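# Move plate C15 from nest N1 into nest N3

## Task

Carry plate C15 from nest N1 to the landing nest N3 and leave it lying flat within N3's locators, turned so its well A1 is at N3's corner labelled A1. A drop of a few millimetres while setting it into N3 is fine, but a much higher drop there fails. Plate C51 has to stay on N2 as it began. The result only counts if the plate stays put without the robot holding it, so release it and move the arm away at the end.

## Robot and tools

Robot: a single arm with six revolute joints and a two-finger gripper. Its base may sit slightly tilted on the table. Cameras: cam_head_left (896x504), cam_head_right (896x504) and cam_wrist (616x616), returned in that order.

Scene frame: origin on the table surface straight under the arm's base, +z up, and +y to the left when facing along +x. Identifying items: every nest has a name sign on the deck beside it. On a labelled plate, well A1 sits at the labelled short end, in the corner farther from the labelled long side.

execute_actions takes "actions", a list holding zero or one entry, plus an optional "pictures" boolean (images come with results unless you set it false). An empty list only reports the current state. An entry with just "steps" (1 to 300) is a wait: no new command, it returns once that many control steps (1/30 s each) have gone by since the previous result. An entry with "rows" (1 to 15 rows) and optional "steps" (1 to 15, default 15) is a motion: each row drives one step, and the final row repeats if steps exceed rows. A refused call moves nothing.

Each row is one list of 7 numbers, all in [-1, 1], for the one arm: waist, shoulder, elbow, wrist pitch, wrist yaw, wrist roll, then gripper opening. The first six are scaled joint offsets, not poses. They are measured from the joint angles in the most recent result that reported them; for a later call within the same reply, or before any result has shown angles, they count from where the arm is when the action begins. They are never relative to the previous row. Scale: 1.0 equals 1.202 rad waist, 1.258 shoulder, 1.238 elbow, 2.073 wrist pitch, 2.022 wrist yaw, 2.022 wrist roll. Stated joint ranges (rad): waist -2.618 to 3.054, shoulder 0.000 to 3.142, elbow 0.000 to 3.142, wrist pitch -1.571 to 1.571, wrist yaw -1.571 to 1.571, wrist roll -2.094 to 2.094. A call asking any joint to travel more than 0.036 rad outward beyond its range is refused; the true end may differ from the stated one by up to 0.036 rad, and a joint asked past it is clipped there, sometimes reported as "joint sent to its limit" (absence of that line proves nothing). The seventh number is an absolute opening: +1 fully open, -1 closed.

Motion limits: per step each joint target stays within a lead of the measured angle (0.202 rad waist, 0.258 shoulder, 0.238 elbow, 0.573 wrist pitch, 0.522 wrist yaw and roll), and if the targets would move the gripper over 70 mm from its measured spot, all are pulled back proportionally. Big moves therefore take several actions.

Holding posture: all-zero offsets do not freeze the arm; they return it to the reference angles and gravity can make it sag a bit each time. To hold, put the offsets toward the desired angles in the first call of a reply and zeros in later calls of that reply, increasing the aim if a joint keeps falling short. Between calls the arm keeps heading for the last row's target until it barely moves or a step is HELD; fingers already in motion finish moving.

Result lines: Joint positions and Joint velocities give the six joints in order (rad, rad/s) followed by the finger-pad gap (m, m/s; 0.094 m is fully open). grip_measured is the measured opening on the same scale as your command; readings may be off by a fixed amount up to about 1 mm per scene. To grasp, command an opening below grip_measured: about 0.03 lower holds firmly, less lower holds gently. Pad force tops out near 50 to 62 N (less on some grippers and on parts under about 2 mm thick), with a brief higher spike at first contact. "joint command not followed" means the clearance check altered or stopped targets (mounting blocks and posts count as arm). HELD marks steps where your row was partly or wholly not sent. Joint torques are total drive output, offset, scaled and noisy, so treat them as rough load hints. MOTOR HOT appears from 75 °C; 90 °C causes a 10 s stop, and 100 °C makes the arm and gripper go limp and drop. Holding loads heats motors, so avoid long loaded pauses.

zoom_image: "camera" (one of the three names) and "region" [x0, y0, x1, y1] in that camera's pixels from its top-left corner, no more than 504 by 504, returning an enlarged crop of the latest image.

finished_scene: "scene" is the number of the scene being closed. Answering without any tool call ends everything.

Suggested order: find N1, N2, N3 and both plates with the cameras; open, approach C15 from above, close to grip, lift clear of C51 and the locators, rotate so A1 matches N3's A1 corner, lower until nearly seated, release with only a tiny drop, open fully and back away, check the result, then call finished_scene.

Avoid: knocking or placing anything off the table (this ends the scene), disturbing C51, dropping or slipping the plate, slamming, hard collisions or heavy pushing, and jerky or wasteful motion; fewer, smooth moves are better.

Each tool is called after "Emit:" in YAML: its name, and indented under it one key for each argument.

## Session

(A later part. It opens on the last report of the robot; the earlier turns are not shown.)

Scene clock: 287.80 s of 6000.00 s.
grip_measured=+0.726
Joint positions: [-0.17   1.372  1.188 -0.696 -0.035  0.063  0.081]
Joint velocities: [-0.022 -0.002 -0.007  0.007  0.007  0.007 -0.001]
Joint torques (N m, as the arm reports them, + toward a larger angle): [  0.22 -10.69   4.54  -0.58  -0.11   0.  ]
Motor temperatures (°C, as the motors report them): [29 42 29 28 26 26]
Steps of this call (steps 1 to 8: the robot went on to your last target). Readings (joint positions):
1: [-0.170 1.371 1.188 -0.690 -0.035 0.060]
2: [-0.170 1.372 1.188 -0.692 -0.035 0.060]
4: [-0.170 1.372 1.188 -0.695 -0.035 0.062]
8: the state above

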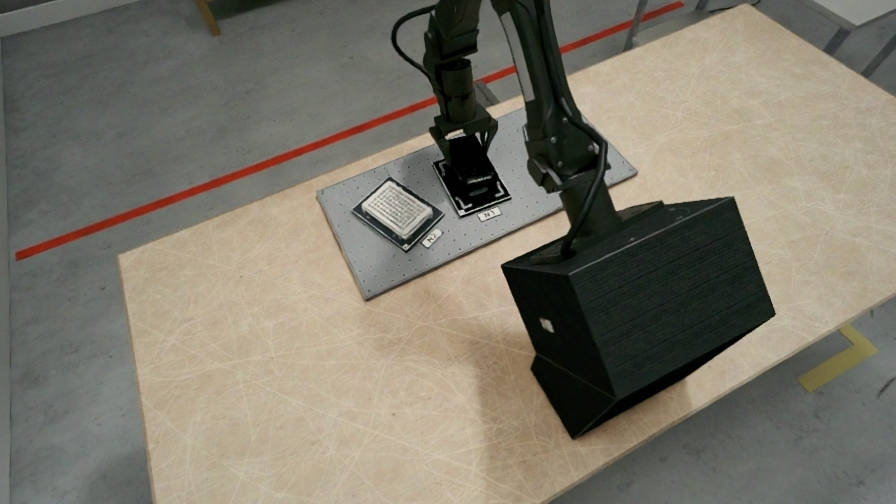

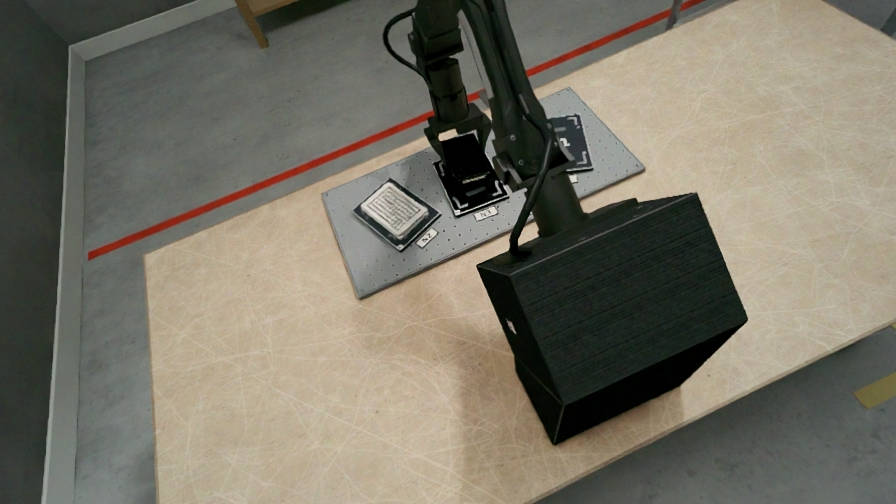

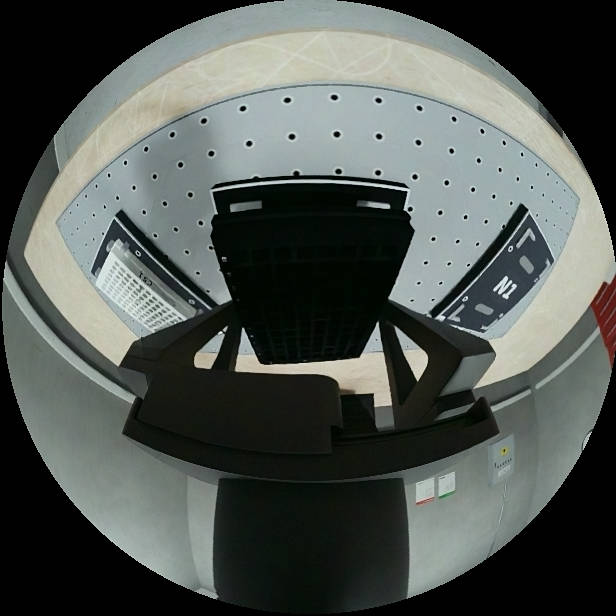

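Emit:
execute_actions:
  actions:
    - {"rows":[[0,0.01,-0.004,0.006,0,0,0.68],[0,0.02,-0.01,0.012,0,0,0.68],[0,0.03,-0.016,0.018,0,0,0.68],[0,0.04,-0.022,0.024,0,0,0.68],[0,0.05,-0.028,0.03,0,0,0.68],[0,0.058,-0.034,0.037,0,0,0.68]],"steps":15}

Emit:
execute_actions:
  actions:
    - {"steps":8}

Emit:
zoom_image:
  camera: "cam_head_left"
  region: [410,110,560,240]

Scene clock: 298.33 s of 6000.00 s.
grip_measured=+0.726
Joint positions: [-0.17   1.452  1.15  -0.642 -0.035  0.064  0.081]
Joint velocities: [-0.007 -0.017 -0.007  0.037  0.022  0.007 -0.001]
Joint torques (N m, as the arm reports them, + toward a larger angle): [  0.12 -11.49   2.46  -0.3   -0.04  -0.06]
Motor temperatures (°C, as the motors report them): [28 42 29 28 26 26]
Steps of this call (steps 1 to 15: the robot went on to your last target; steps 16 to 90: nothing new was sent; then 7.03 s passed at rest; steps 91 to 105: all 15 steps of this action). Readings (joint positions):
91: [-0.170 1.373 1.188 -0.698 -0.035 0.064]
92: [-0.170 1.375 1.188 -0.696 -0.035 0.064]
94: [-0.170 1.388 1.187 -0.685 -0.035 0.064]
98: [-0.170 1.434 1.166 -0.649 -0.035 0.064]
105: the state above

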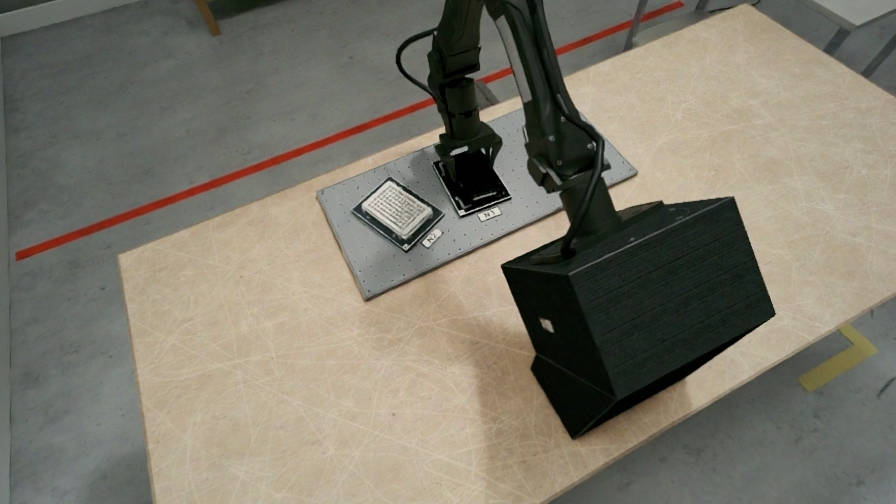

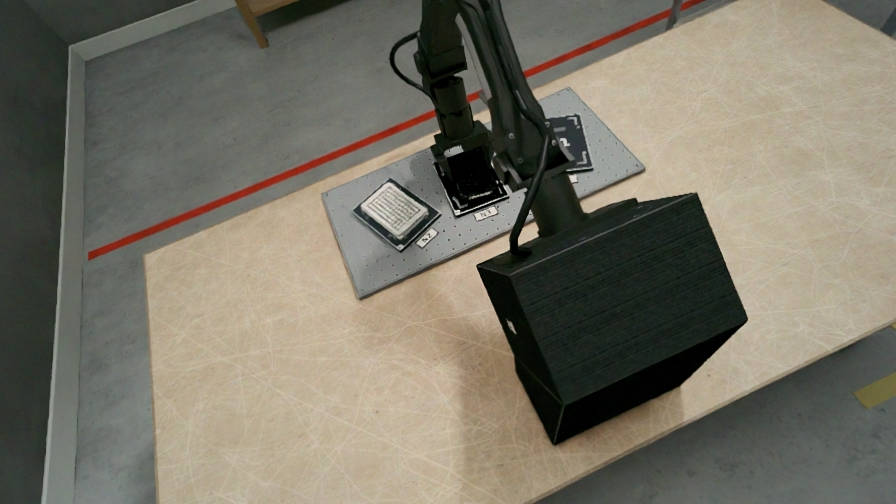

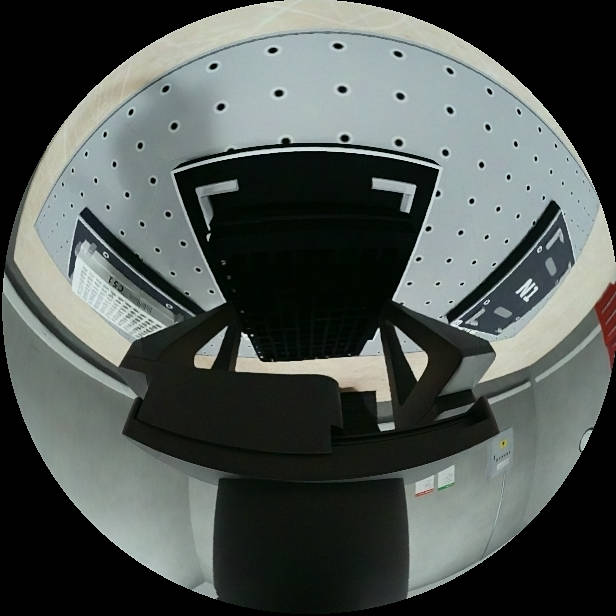

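Scene clock: 298.60 s of 6000.00 s.
grip_measured=+0.726
Joint positions: [-0.17   1.452  1.15  -0.641 -0.035  0.064  0.081]
Joint velocities: [-0.022 -0.022  0.002 -0.051  0.066 -0.066 -0.   ]
Joint torques (N m, as the arm reports them, + toward a larger angle): [  0.23 -11.41   2.67  -0.26  -0.03   0.  ]
Motor temperatures (°C, as the motors report them): [28 42 29 28 26 26]
Steps of this call (steps 1 to 8: the robot went on to your last target). Readings (joint positions):
1: [-0.170 1.452 1.150 -0.642 -0.035 0.064]
2: [-0.170 1.452 1.150 -0.642 -0.035 0.064]
4: [-0.170 1.452 1.150 -0.641 -0.035 0.064]
8: the state above

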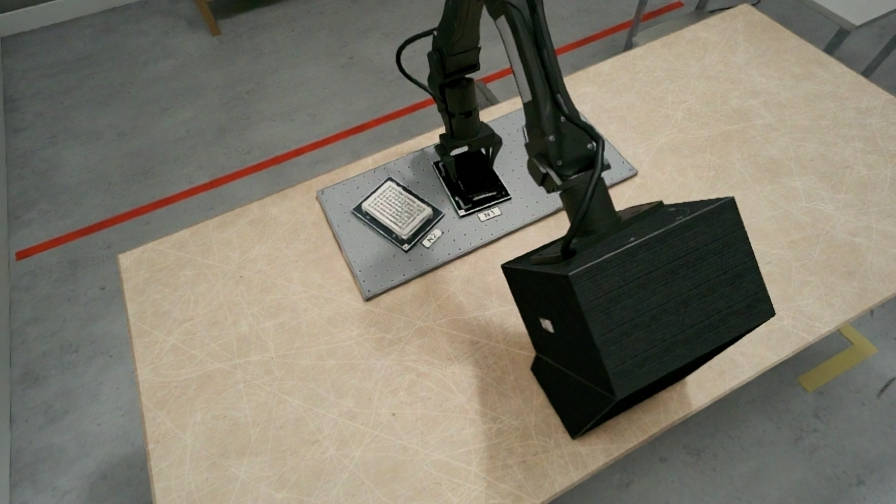

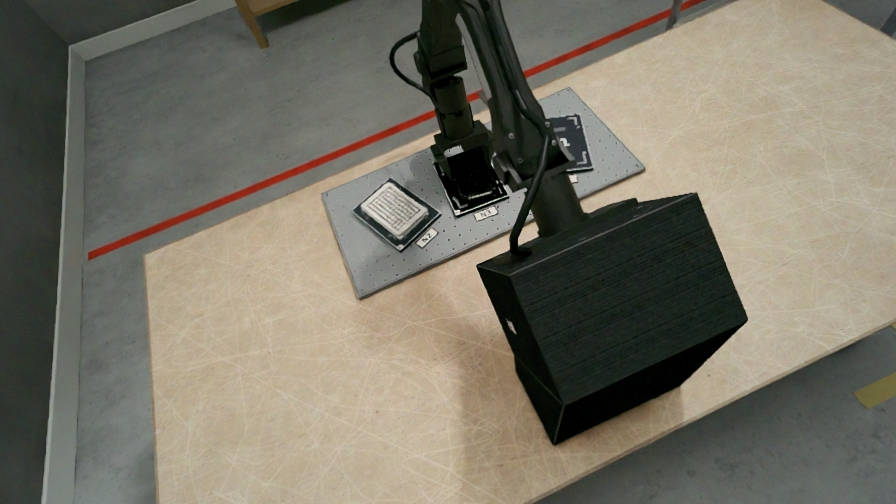

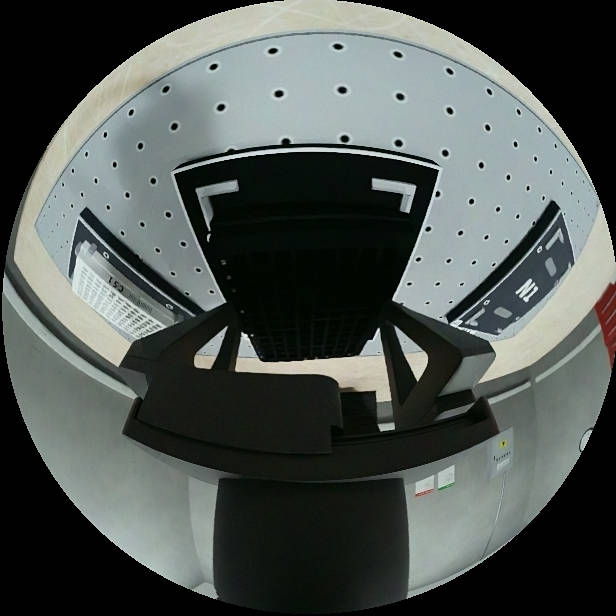

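Region (410, 110, 560, 240) of cam_head_left's 896x504 image, scaled by 3.360, with more detail than that image has; it fills the top 437 rows of this view, and the rest is white.

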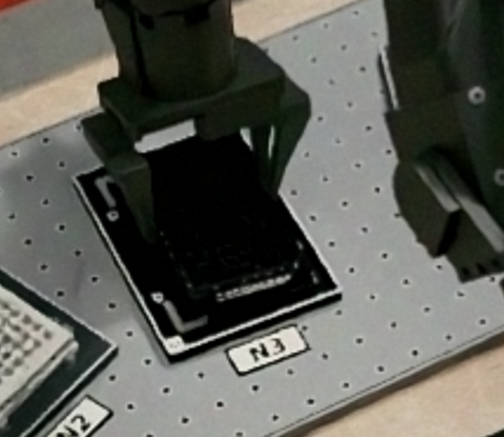

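Emit:
execute_actions:
  actions:
    - {"rows":[[0,0,0.01,0.004,0,0,0.68],[0,0,0.02,0.008,0,0,0.68],[0,0,0.03,0.012,0,0,0.68],[0,0,0.036,0.016,0,0,0.68]],"steps":15}

Emit:
zoom_image:
  camera: "cam_wrist"
  region: [140,130,480,380]

Emit:
zoom_image:
  camera: "cam_head_left"
  region: [410,110,560,240]

Scene clock: 316.87 s of 6000.00 s.
grip_measured=+0.726
Joint positions: [-0.17   1.452  1.173 -0.624 -0.035  0.064  0.081]
Joint velocities: [ 0.002  0.002 -0.002 -0.007  0.066  0.051 -0.   ]
Joint torques (N m, as the arm reports them, + toward a larger angle): [  0.19 -10.8    4.39  -0.25  -0.06  -0.02]
Motor temperatures (°C, as the motors report them): [28 42 29 28 26 26]
Steps of this call (steps 1 to 15: the robot went on to your last target; steps 16 to 90: nothing new was sent; then 14.77 s passed at rest; steps 91 to 105: all 15 steps of this action). Readings (joint positions):
91: [-0.170 1.452 1.150 -0.641 -0.035 0.064]
92: [-0.170 1.452 1.150 -0.641 -0.035 0.064]
94: [-0.170 1.452 1.154 -0.641 -0.035 0.064]
98: [-0.170 1.452 1.171 -0.631 -0.035 0.064]
105: the state above

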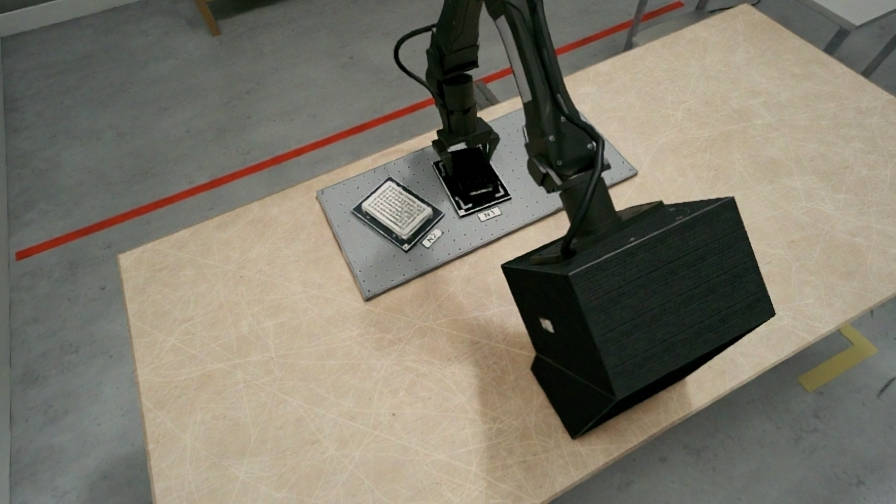

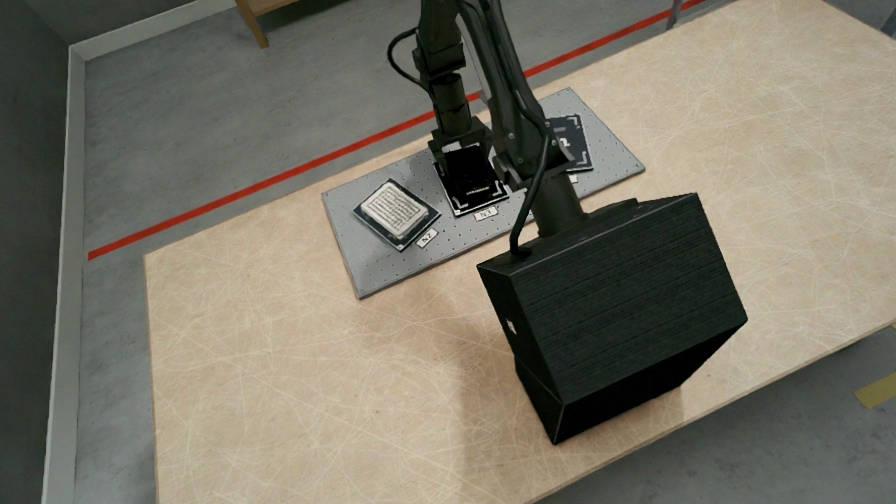

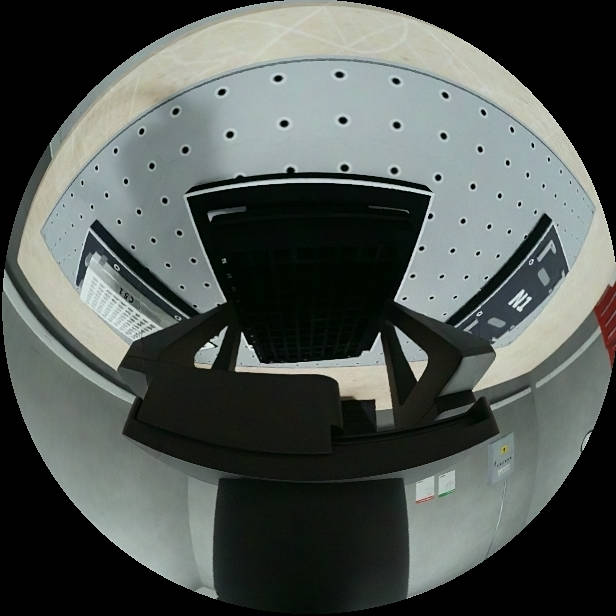

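Region (140, 130, 480, 380) of cam_wrist's 616x616 image, scaled by 1.482, with more detail than that image has; it fills the top 371 rows of this view, and the rest is white.

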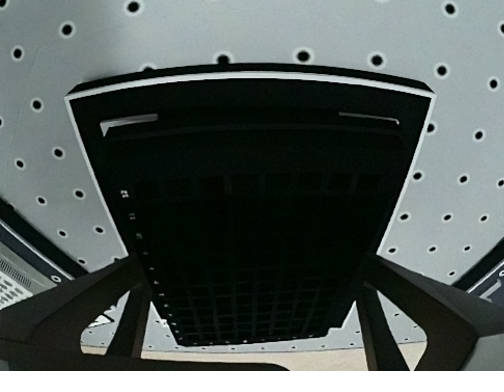

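Region (410, 110, 560, 240) of cam_head_left's 896x504 image, scaled by 3.360, with more detail than that image has; it fills the top 437 rows of this view, and the rest is white.

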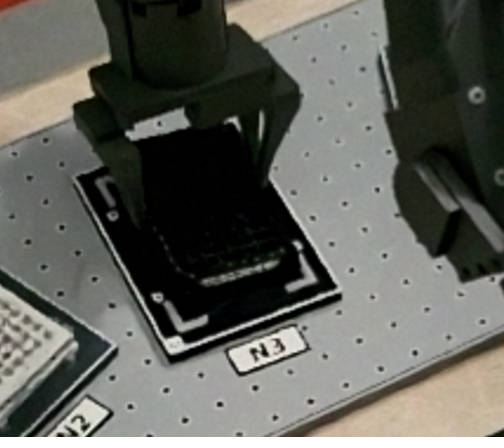

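Emit:
execute_actions:
  actions:
    - {"rows":[[0,0.008,0,0.002,0,0,0.68],[0,0.016,0,0.004,0,0,0.68],[0,0.024,0,0.007,0,0,0.68],[0,0.028,0,0.009,0,0,0.68]],"steps":15}

Emit:
zoom_image:
  camera: "cam_wrist"
  region: [140,130,480,380]

Emit:
zoom_image:
  camera: "cam_head_left"
  region: [410,110,560,240]

Scene clock: 324.47 s of 6000.00 s.
grip_measured=+0.726
Joint positions: [-0.168  1.462  1.173 -0.621 -0.037  0.062  0.081]
Joint velocities: [-0.012 -0.002  0.007 -0.007  0.095  0.022  0.   ]
Joint torques (N m, as the arm reports them, + toward a larger angle): [-0.02 -8.39  3.04 -0.27 -0.04 -0.01]
Motor temperatures (°C, as the motors report them): [28 42 29 28 26 26]
Steps of this call (steps 1 to 15: the robot went on to your last target; steps 16 to 90: nothing new was sent; then 4.10 s passed at rest; steps 91 to 105: all 15 steps of this action). Readings (joint positions):
91: [-0.170 1.452 1.173 -0.624 -0.035 0.064]
92: [-0.170 1.454 1.173 -0.624 -0.035 0.064]
94: [-0.170 1.461 1.173 -0.621 -0.036 0.063]
98: [-0.168 1.462 1.173 -0.621 -0.037 0.062]
105: the state above

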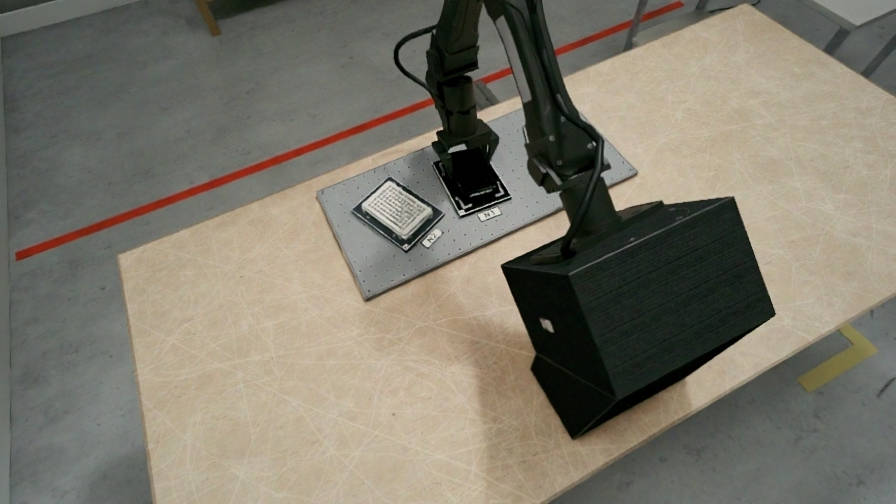

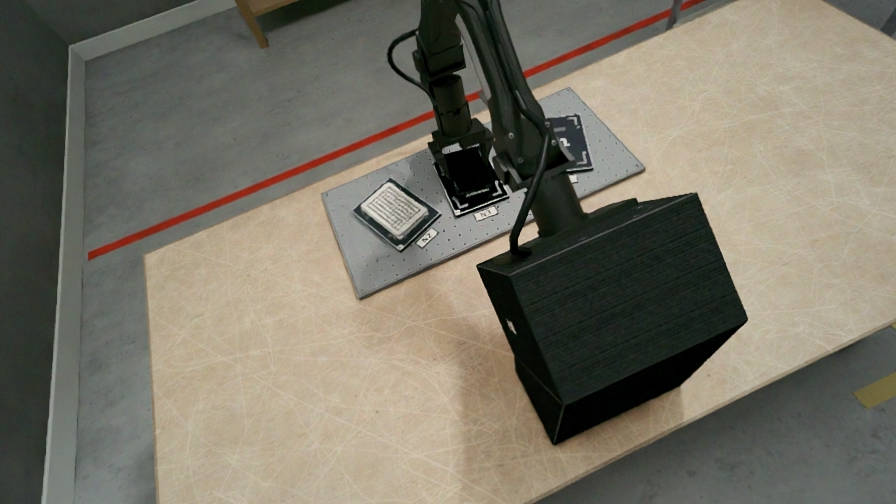

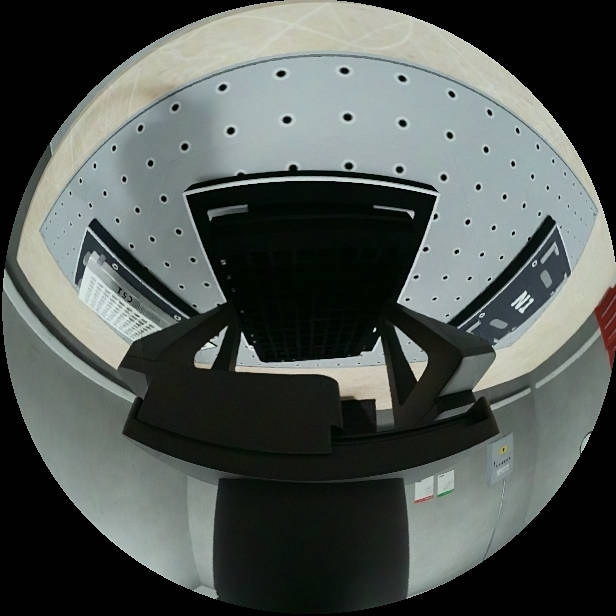

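Region (140, 130, 480, 380) of cam_wrist's 616x616 image, scaled by 1.482, with more detail than that image has; it fills the top 371 rows of this view, and the rest is white.

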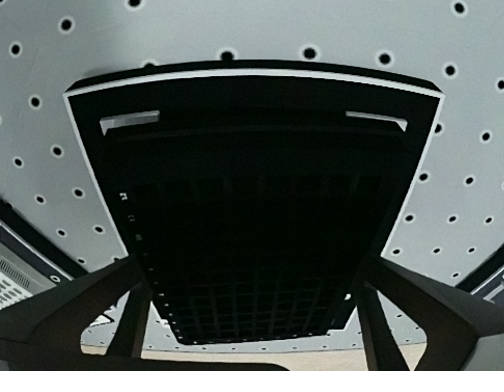

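Region (410, 110, 560, 240) of cam_head_left's 896x504 image, scaled by 3.360, with more detail than that image has; it fills the top 437 rows of this view, and the rest is white.

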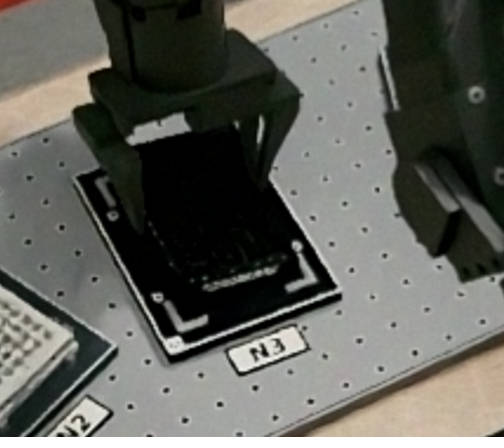

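Emit:
execute_actions:
  actions:
    - {"rows":[[0,-0.012,0,0,0,0,0.68],[0,-0.022,0,0,0,0,0.68],[0,-0.03,0,0,0,0,0.68],[0,-0.03,0,0,0,0,0.68],[0,-0.03,0,0,0,0,0.68],[0,-0.03,-0.008,-0.002,0,0,0.68],[0,-0.03,-0.016,-0.003,0,0,0.68],[0,-0.03,-0.022,-0.003,0,0,0.68]],"steps":15}

Emit:
zoom_image:
  camera: "cam_wrist"
  region: [140,130,480,380]

Emit:
zoom_image:
  camera: "cam_head_left"
  region: [410,110,560,240]

Scene clock: 341.37 s of 6000.00 s.
grip_measured=+0.726
Joint positions: [-0.168  1.446  1.157 -0.622 -0.039  0.061  0.081]
Joint velocities: [-0.012 -0.017 -0.022 -0.037  0.051  0.037  0.001]
Joint torques (N m, as the arm reports them, + toward a larger angle): [  0.34 -12.8    2.33  -0.6   -0.06  -0.03]
Motor temperatures (°C, as the motors report them): [28 41 29 28 26 26]
Steps of this call (steps 1 to 15: the robot went on to your last target; steps 16 to 90: nothing new was sent; then 13.40 s passed at rest; steps 91 to 105: all 15 steps of this action). Readings (joint positions):
91: [-0.168 1.461 1.173 -0.622 -0.037 0.062]
92: [-0.168 1.459 1.173 -0.622 -0.038 0.061]
94: [-0.168 1.455 1.173 -0.622 -0.039 0.061]
98: [-0.168 1.448 1.172 -0.622 -0.039 0.061]
105: the state above

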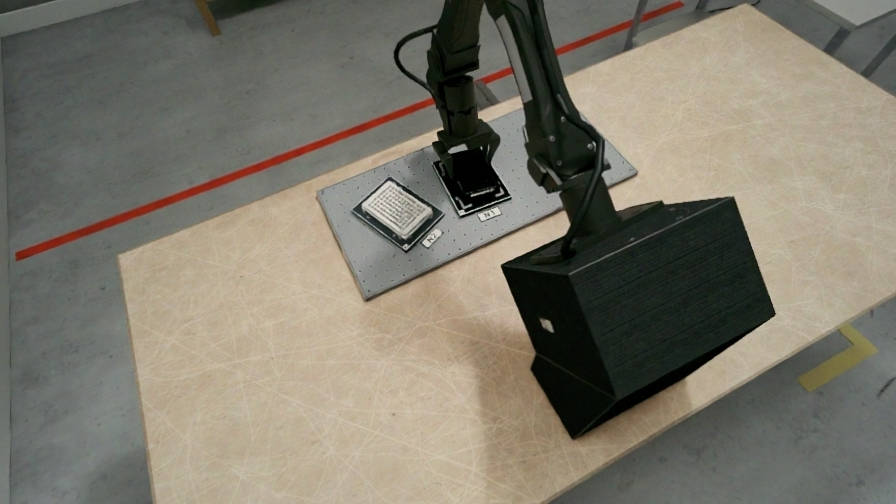

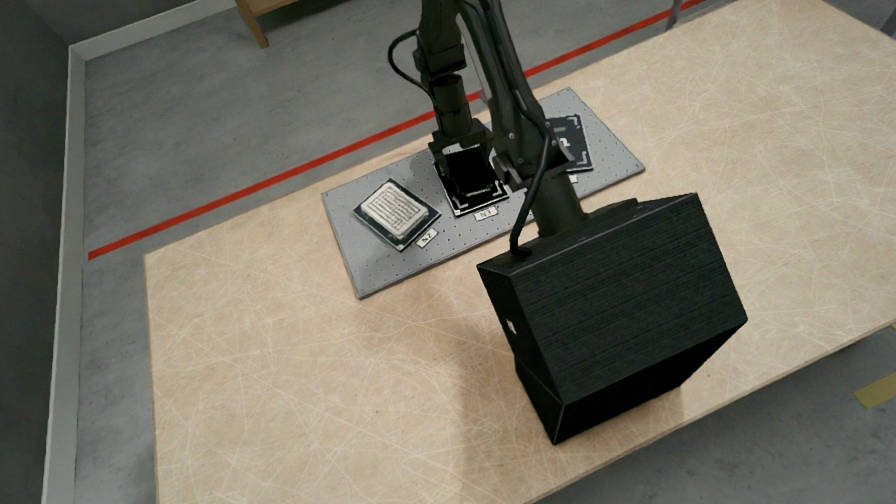

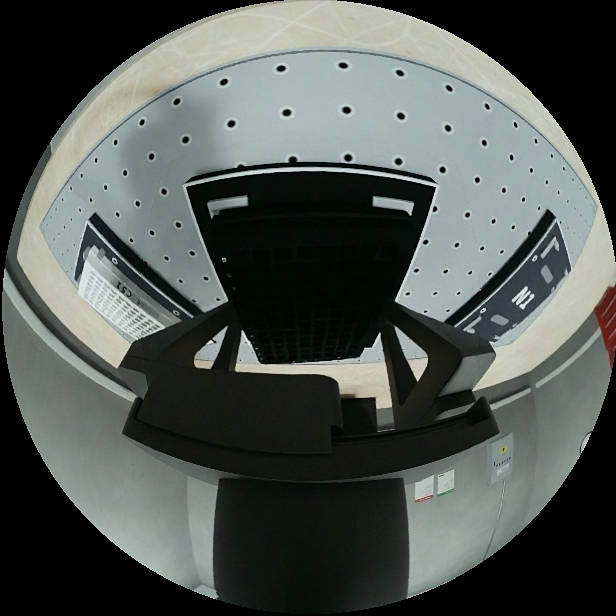

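Region (140, 130, 480, 380) of cam_wrist's 616x616 image, scaled by 1.482, with more detail than that image has; it fills the top 371 rows of this view, and the rest is white.

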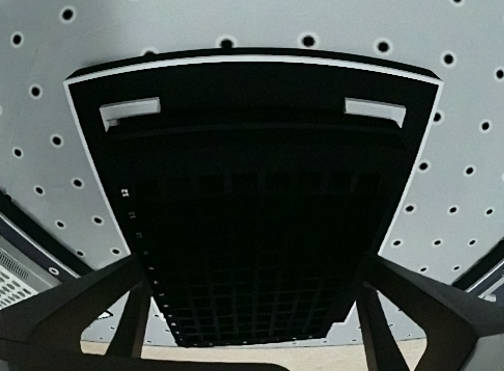

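Region (410, 110, 560, 240) of cam_head_left's 896x504 image, scaled by 3.360, with more detail than that image has; it fills the top 437 rows of this view, and the rest is white.

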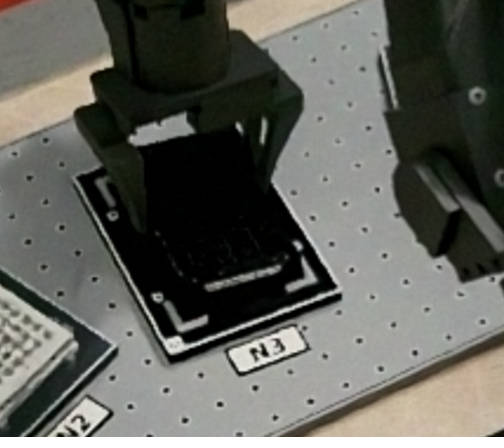

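Emit:
execute_actions:
  actions:
    - {"rows":[[0,0.008,0,0,0,0,0.68],[0,0.014,0,0,0,0,0.68],[0,0.02,0,0,0,0,0.68],[0,0.023,0,0,0,0,0.68]],"steps":15}

Emit:
zoom_image:
  camera: "cam_wrist"
  region: [140,130,480,380]

Emit:
zoom_image:
  camera: "cam_head_left"
  region: [410,110,560,240]

Scene clock: 353.23 s of 6000.00 s.
grip_measured=+0.726
Joint positions: [-0.168  1.458  1.157 -0.621 -0.04   0.058  0.081]
Joint velocities: [-0.002 -0.002  0.002  0.051 -0.022 -0.022  0.   ]
Joint torques (N m, as the arm reports them, + toward a larger angle): [ 0.32 -9.39  3.02 -0.49 -0.04 -0.01]
Motor temperatures (°C, as the motors report them): [28 42 29 28 26 26]
Steps of this call (steps 1 to 15: the robot went on to your last target; steps 16 to 90: nothing new was sent; then 8.37 s passed at rest; steps 91 to 105: all 15 steps of this action). Readings (joint positions):
91: [-0.168 1.446 1.157 -0.622 -0.039 0.061]
92: [-0.168 1.447 1.157 -0.622 -0.039 0.061]
94: [-0.168 1.454 1.157 -0.622 -0.039 0.061]
98: [-0.168 1.458 1.157 -0.621 -0.040 0.058]
105: the state above

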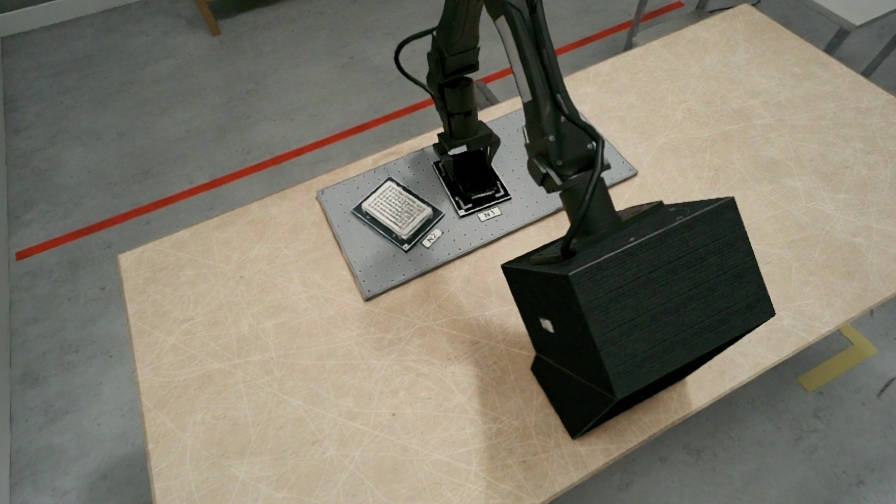

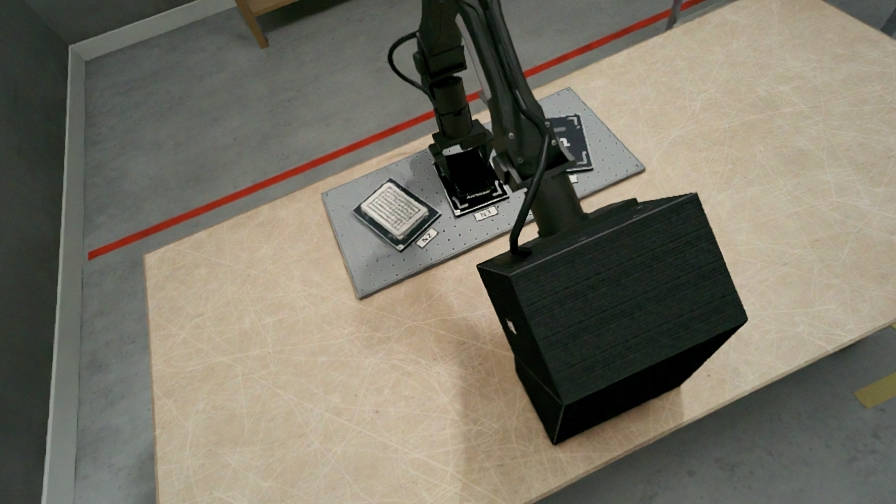

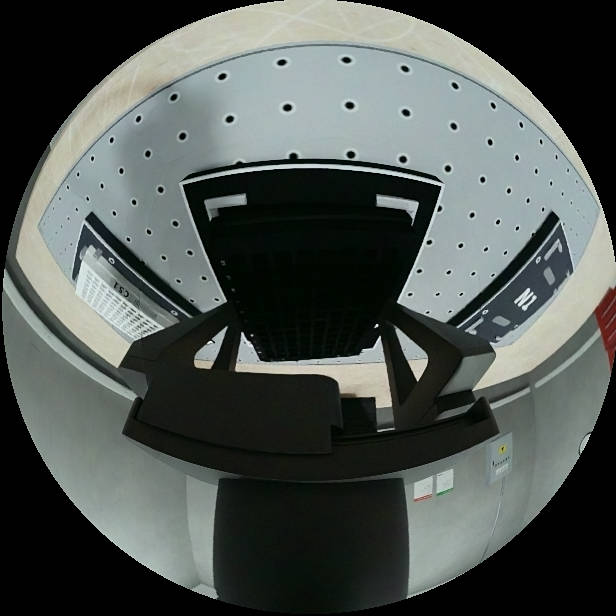

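Region (140, 130, 480, 380) of cam_wrist's 616x616 image, scaled by 1.482, with more detail than that image has; it fills the top 371 rows of this view, and the rest is white.

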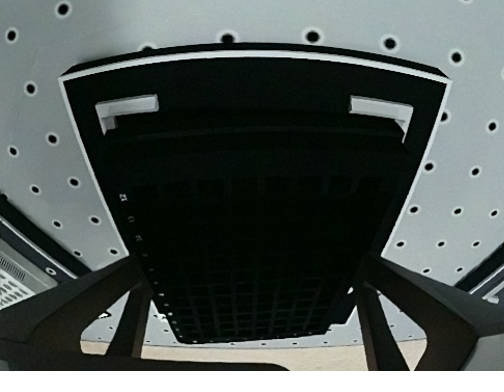

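Region (410, 110, 560, 240) of cam_head_left's 896x504 image, scaled by 3.360, with more detail than that image has; it fills the top 437 rows of this view, and the rest is white.

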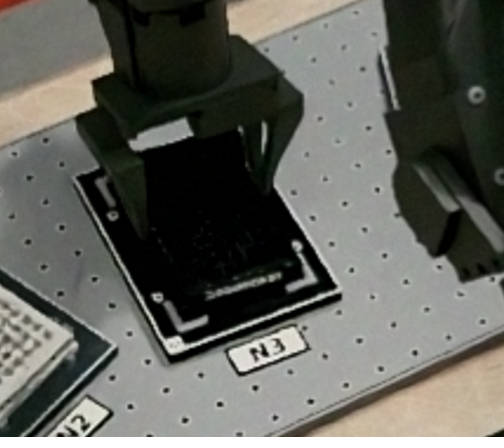

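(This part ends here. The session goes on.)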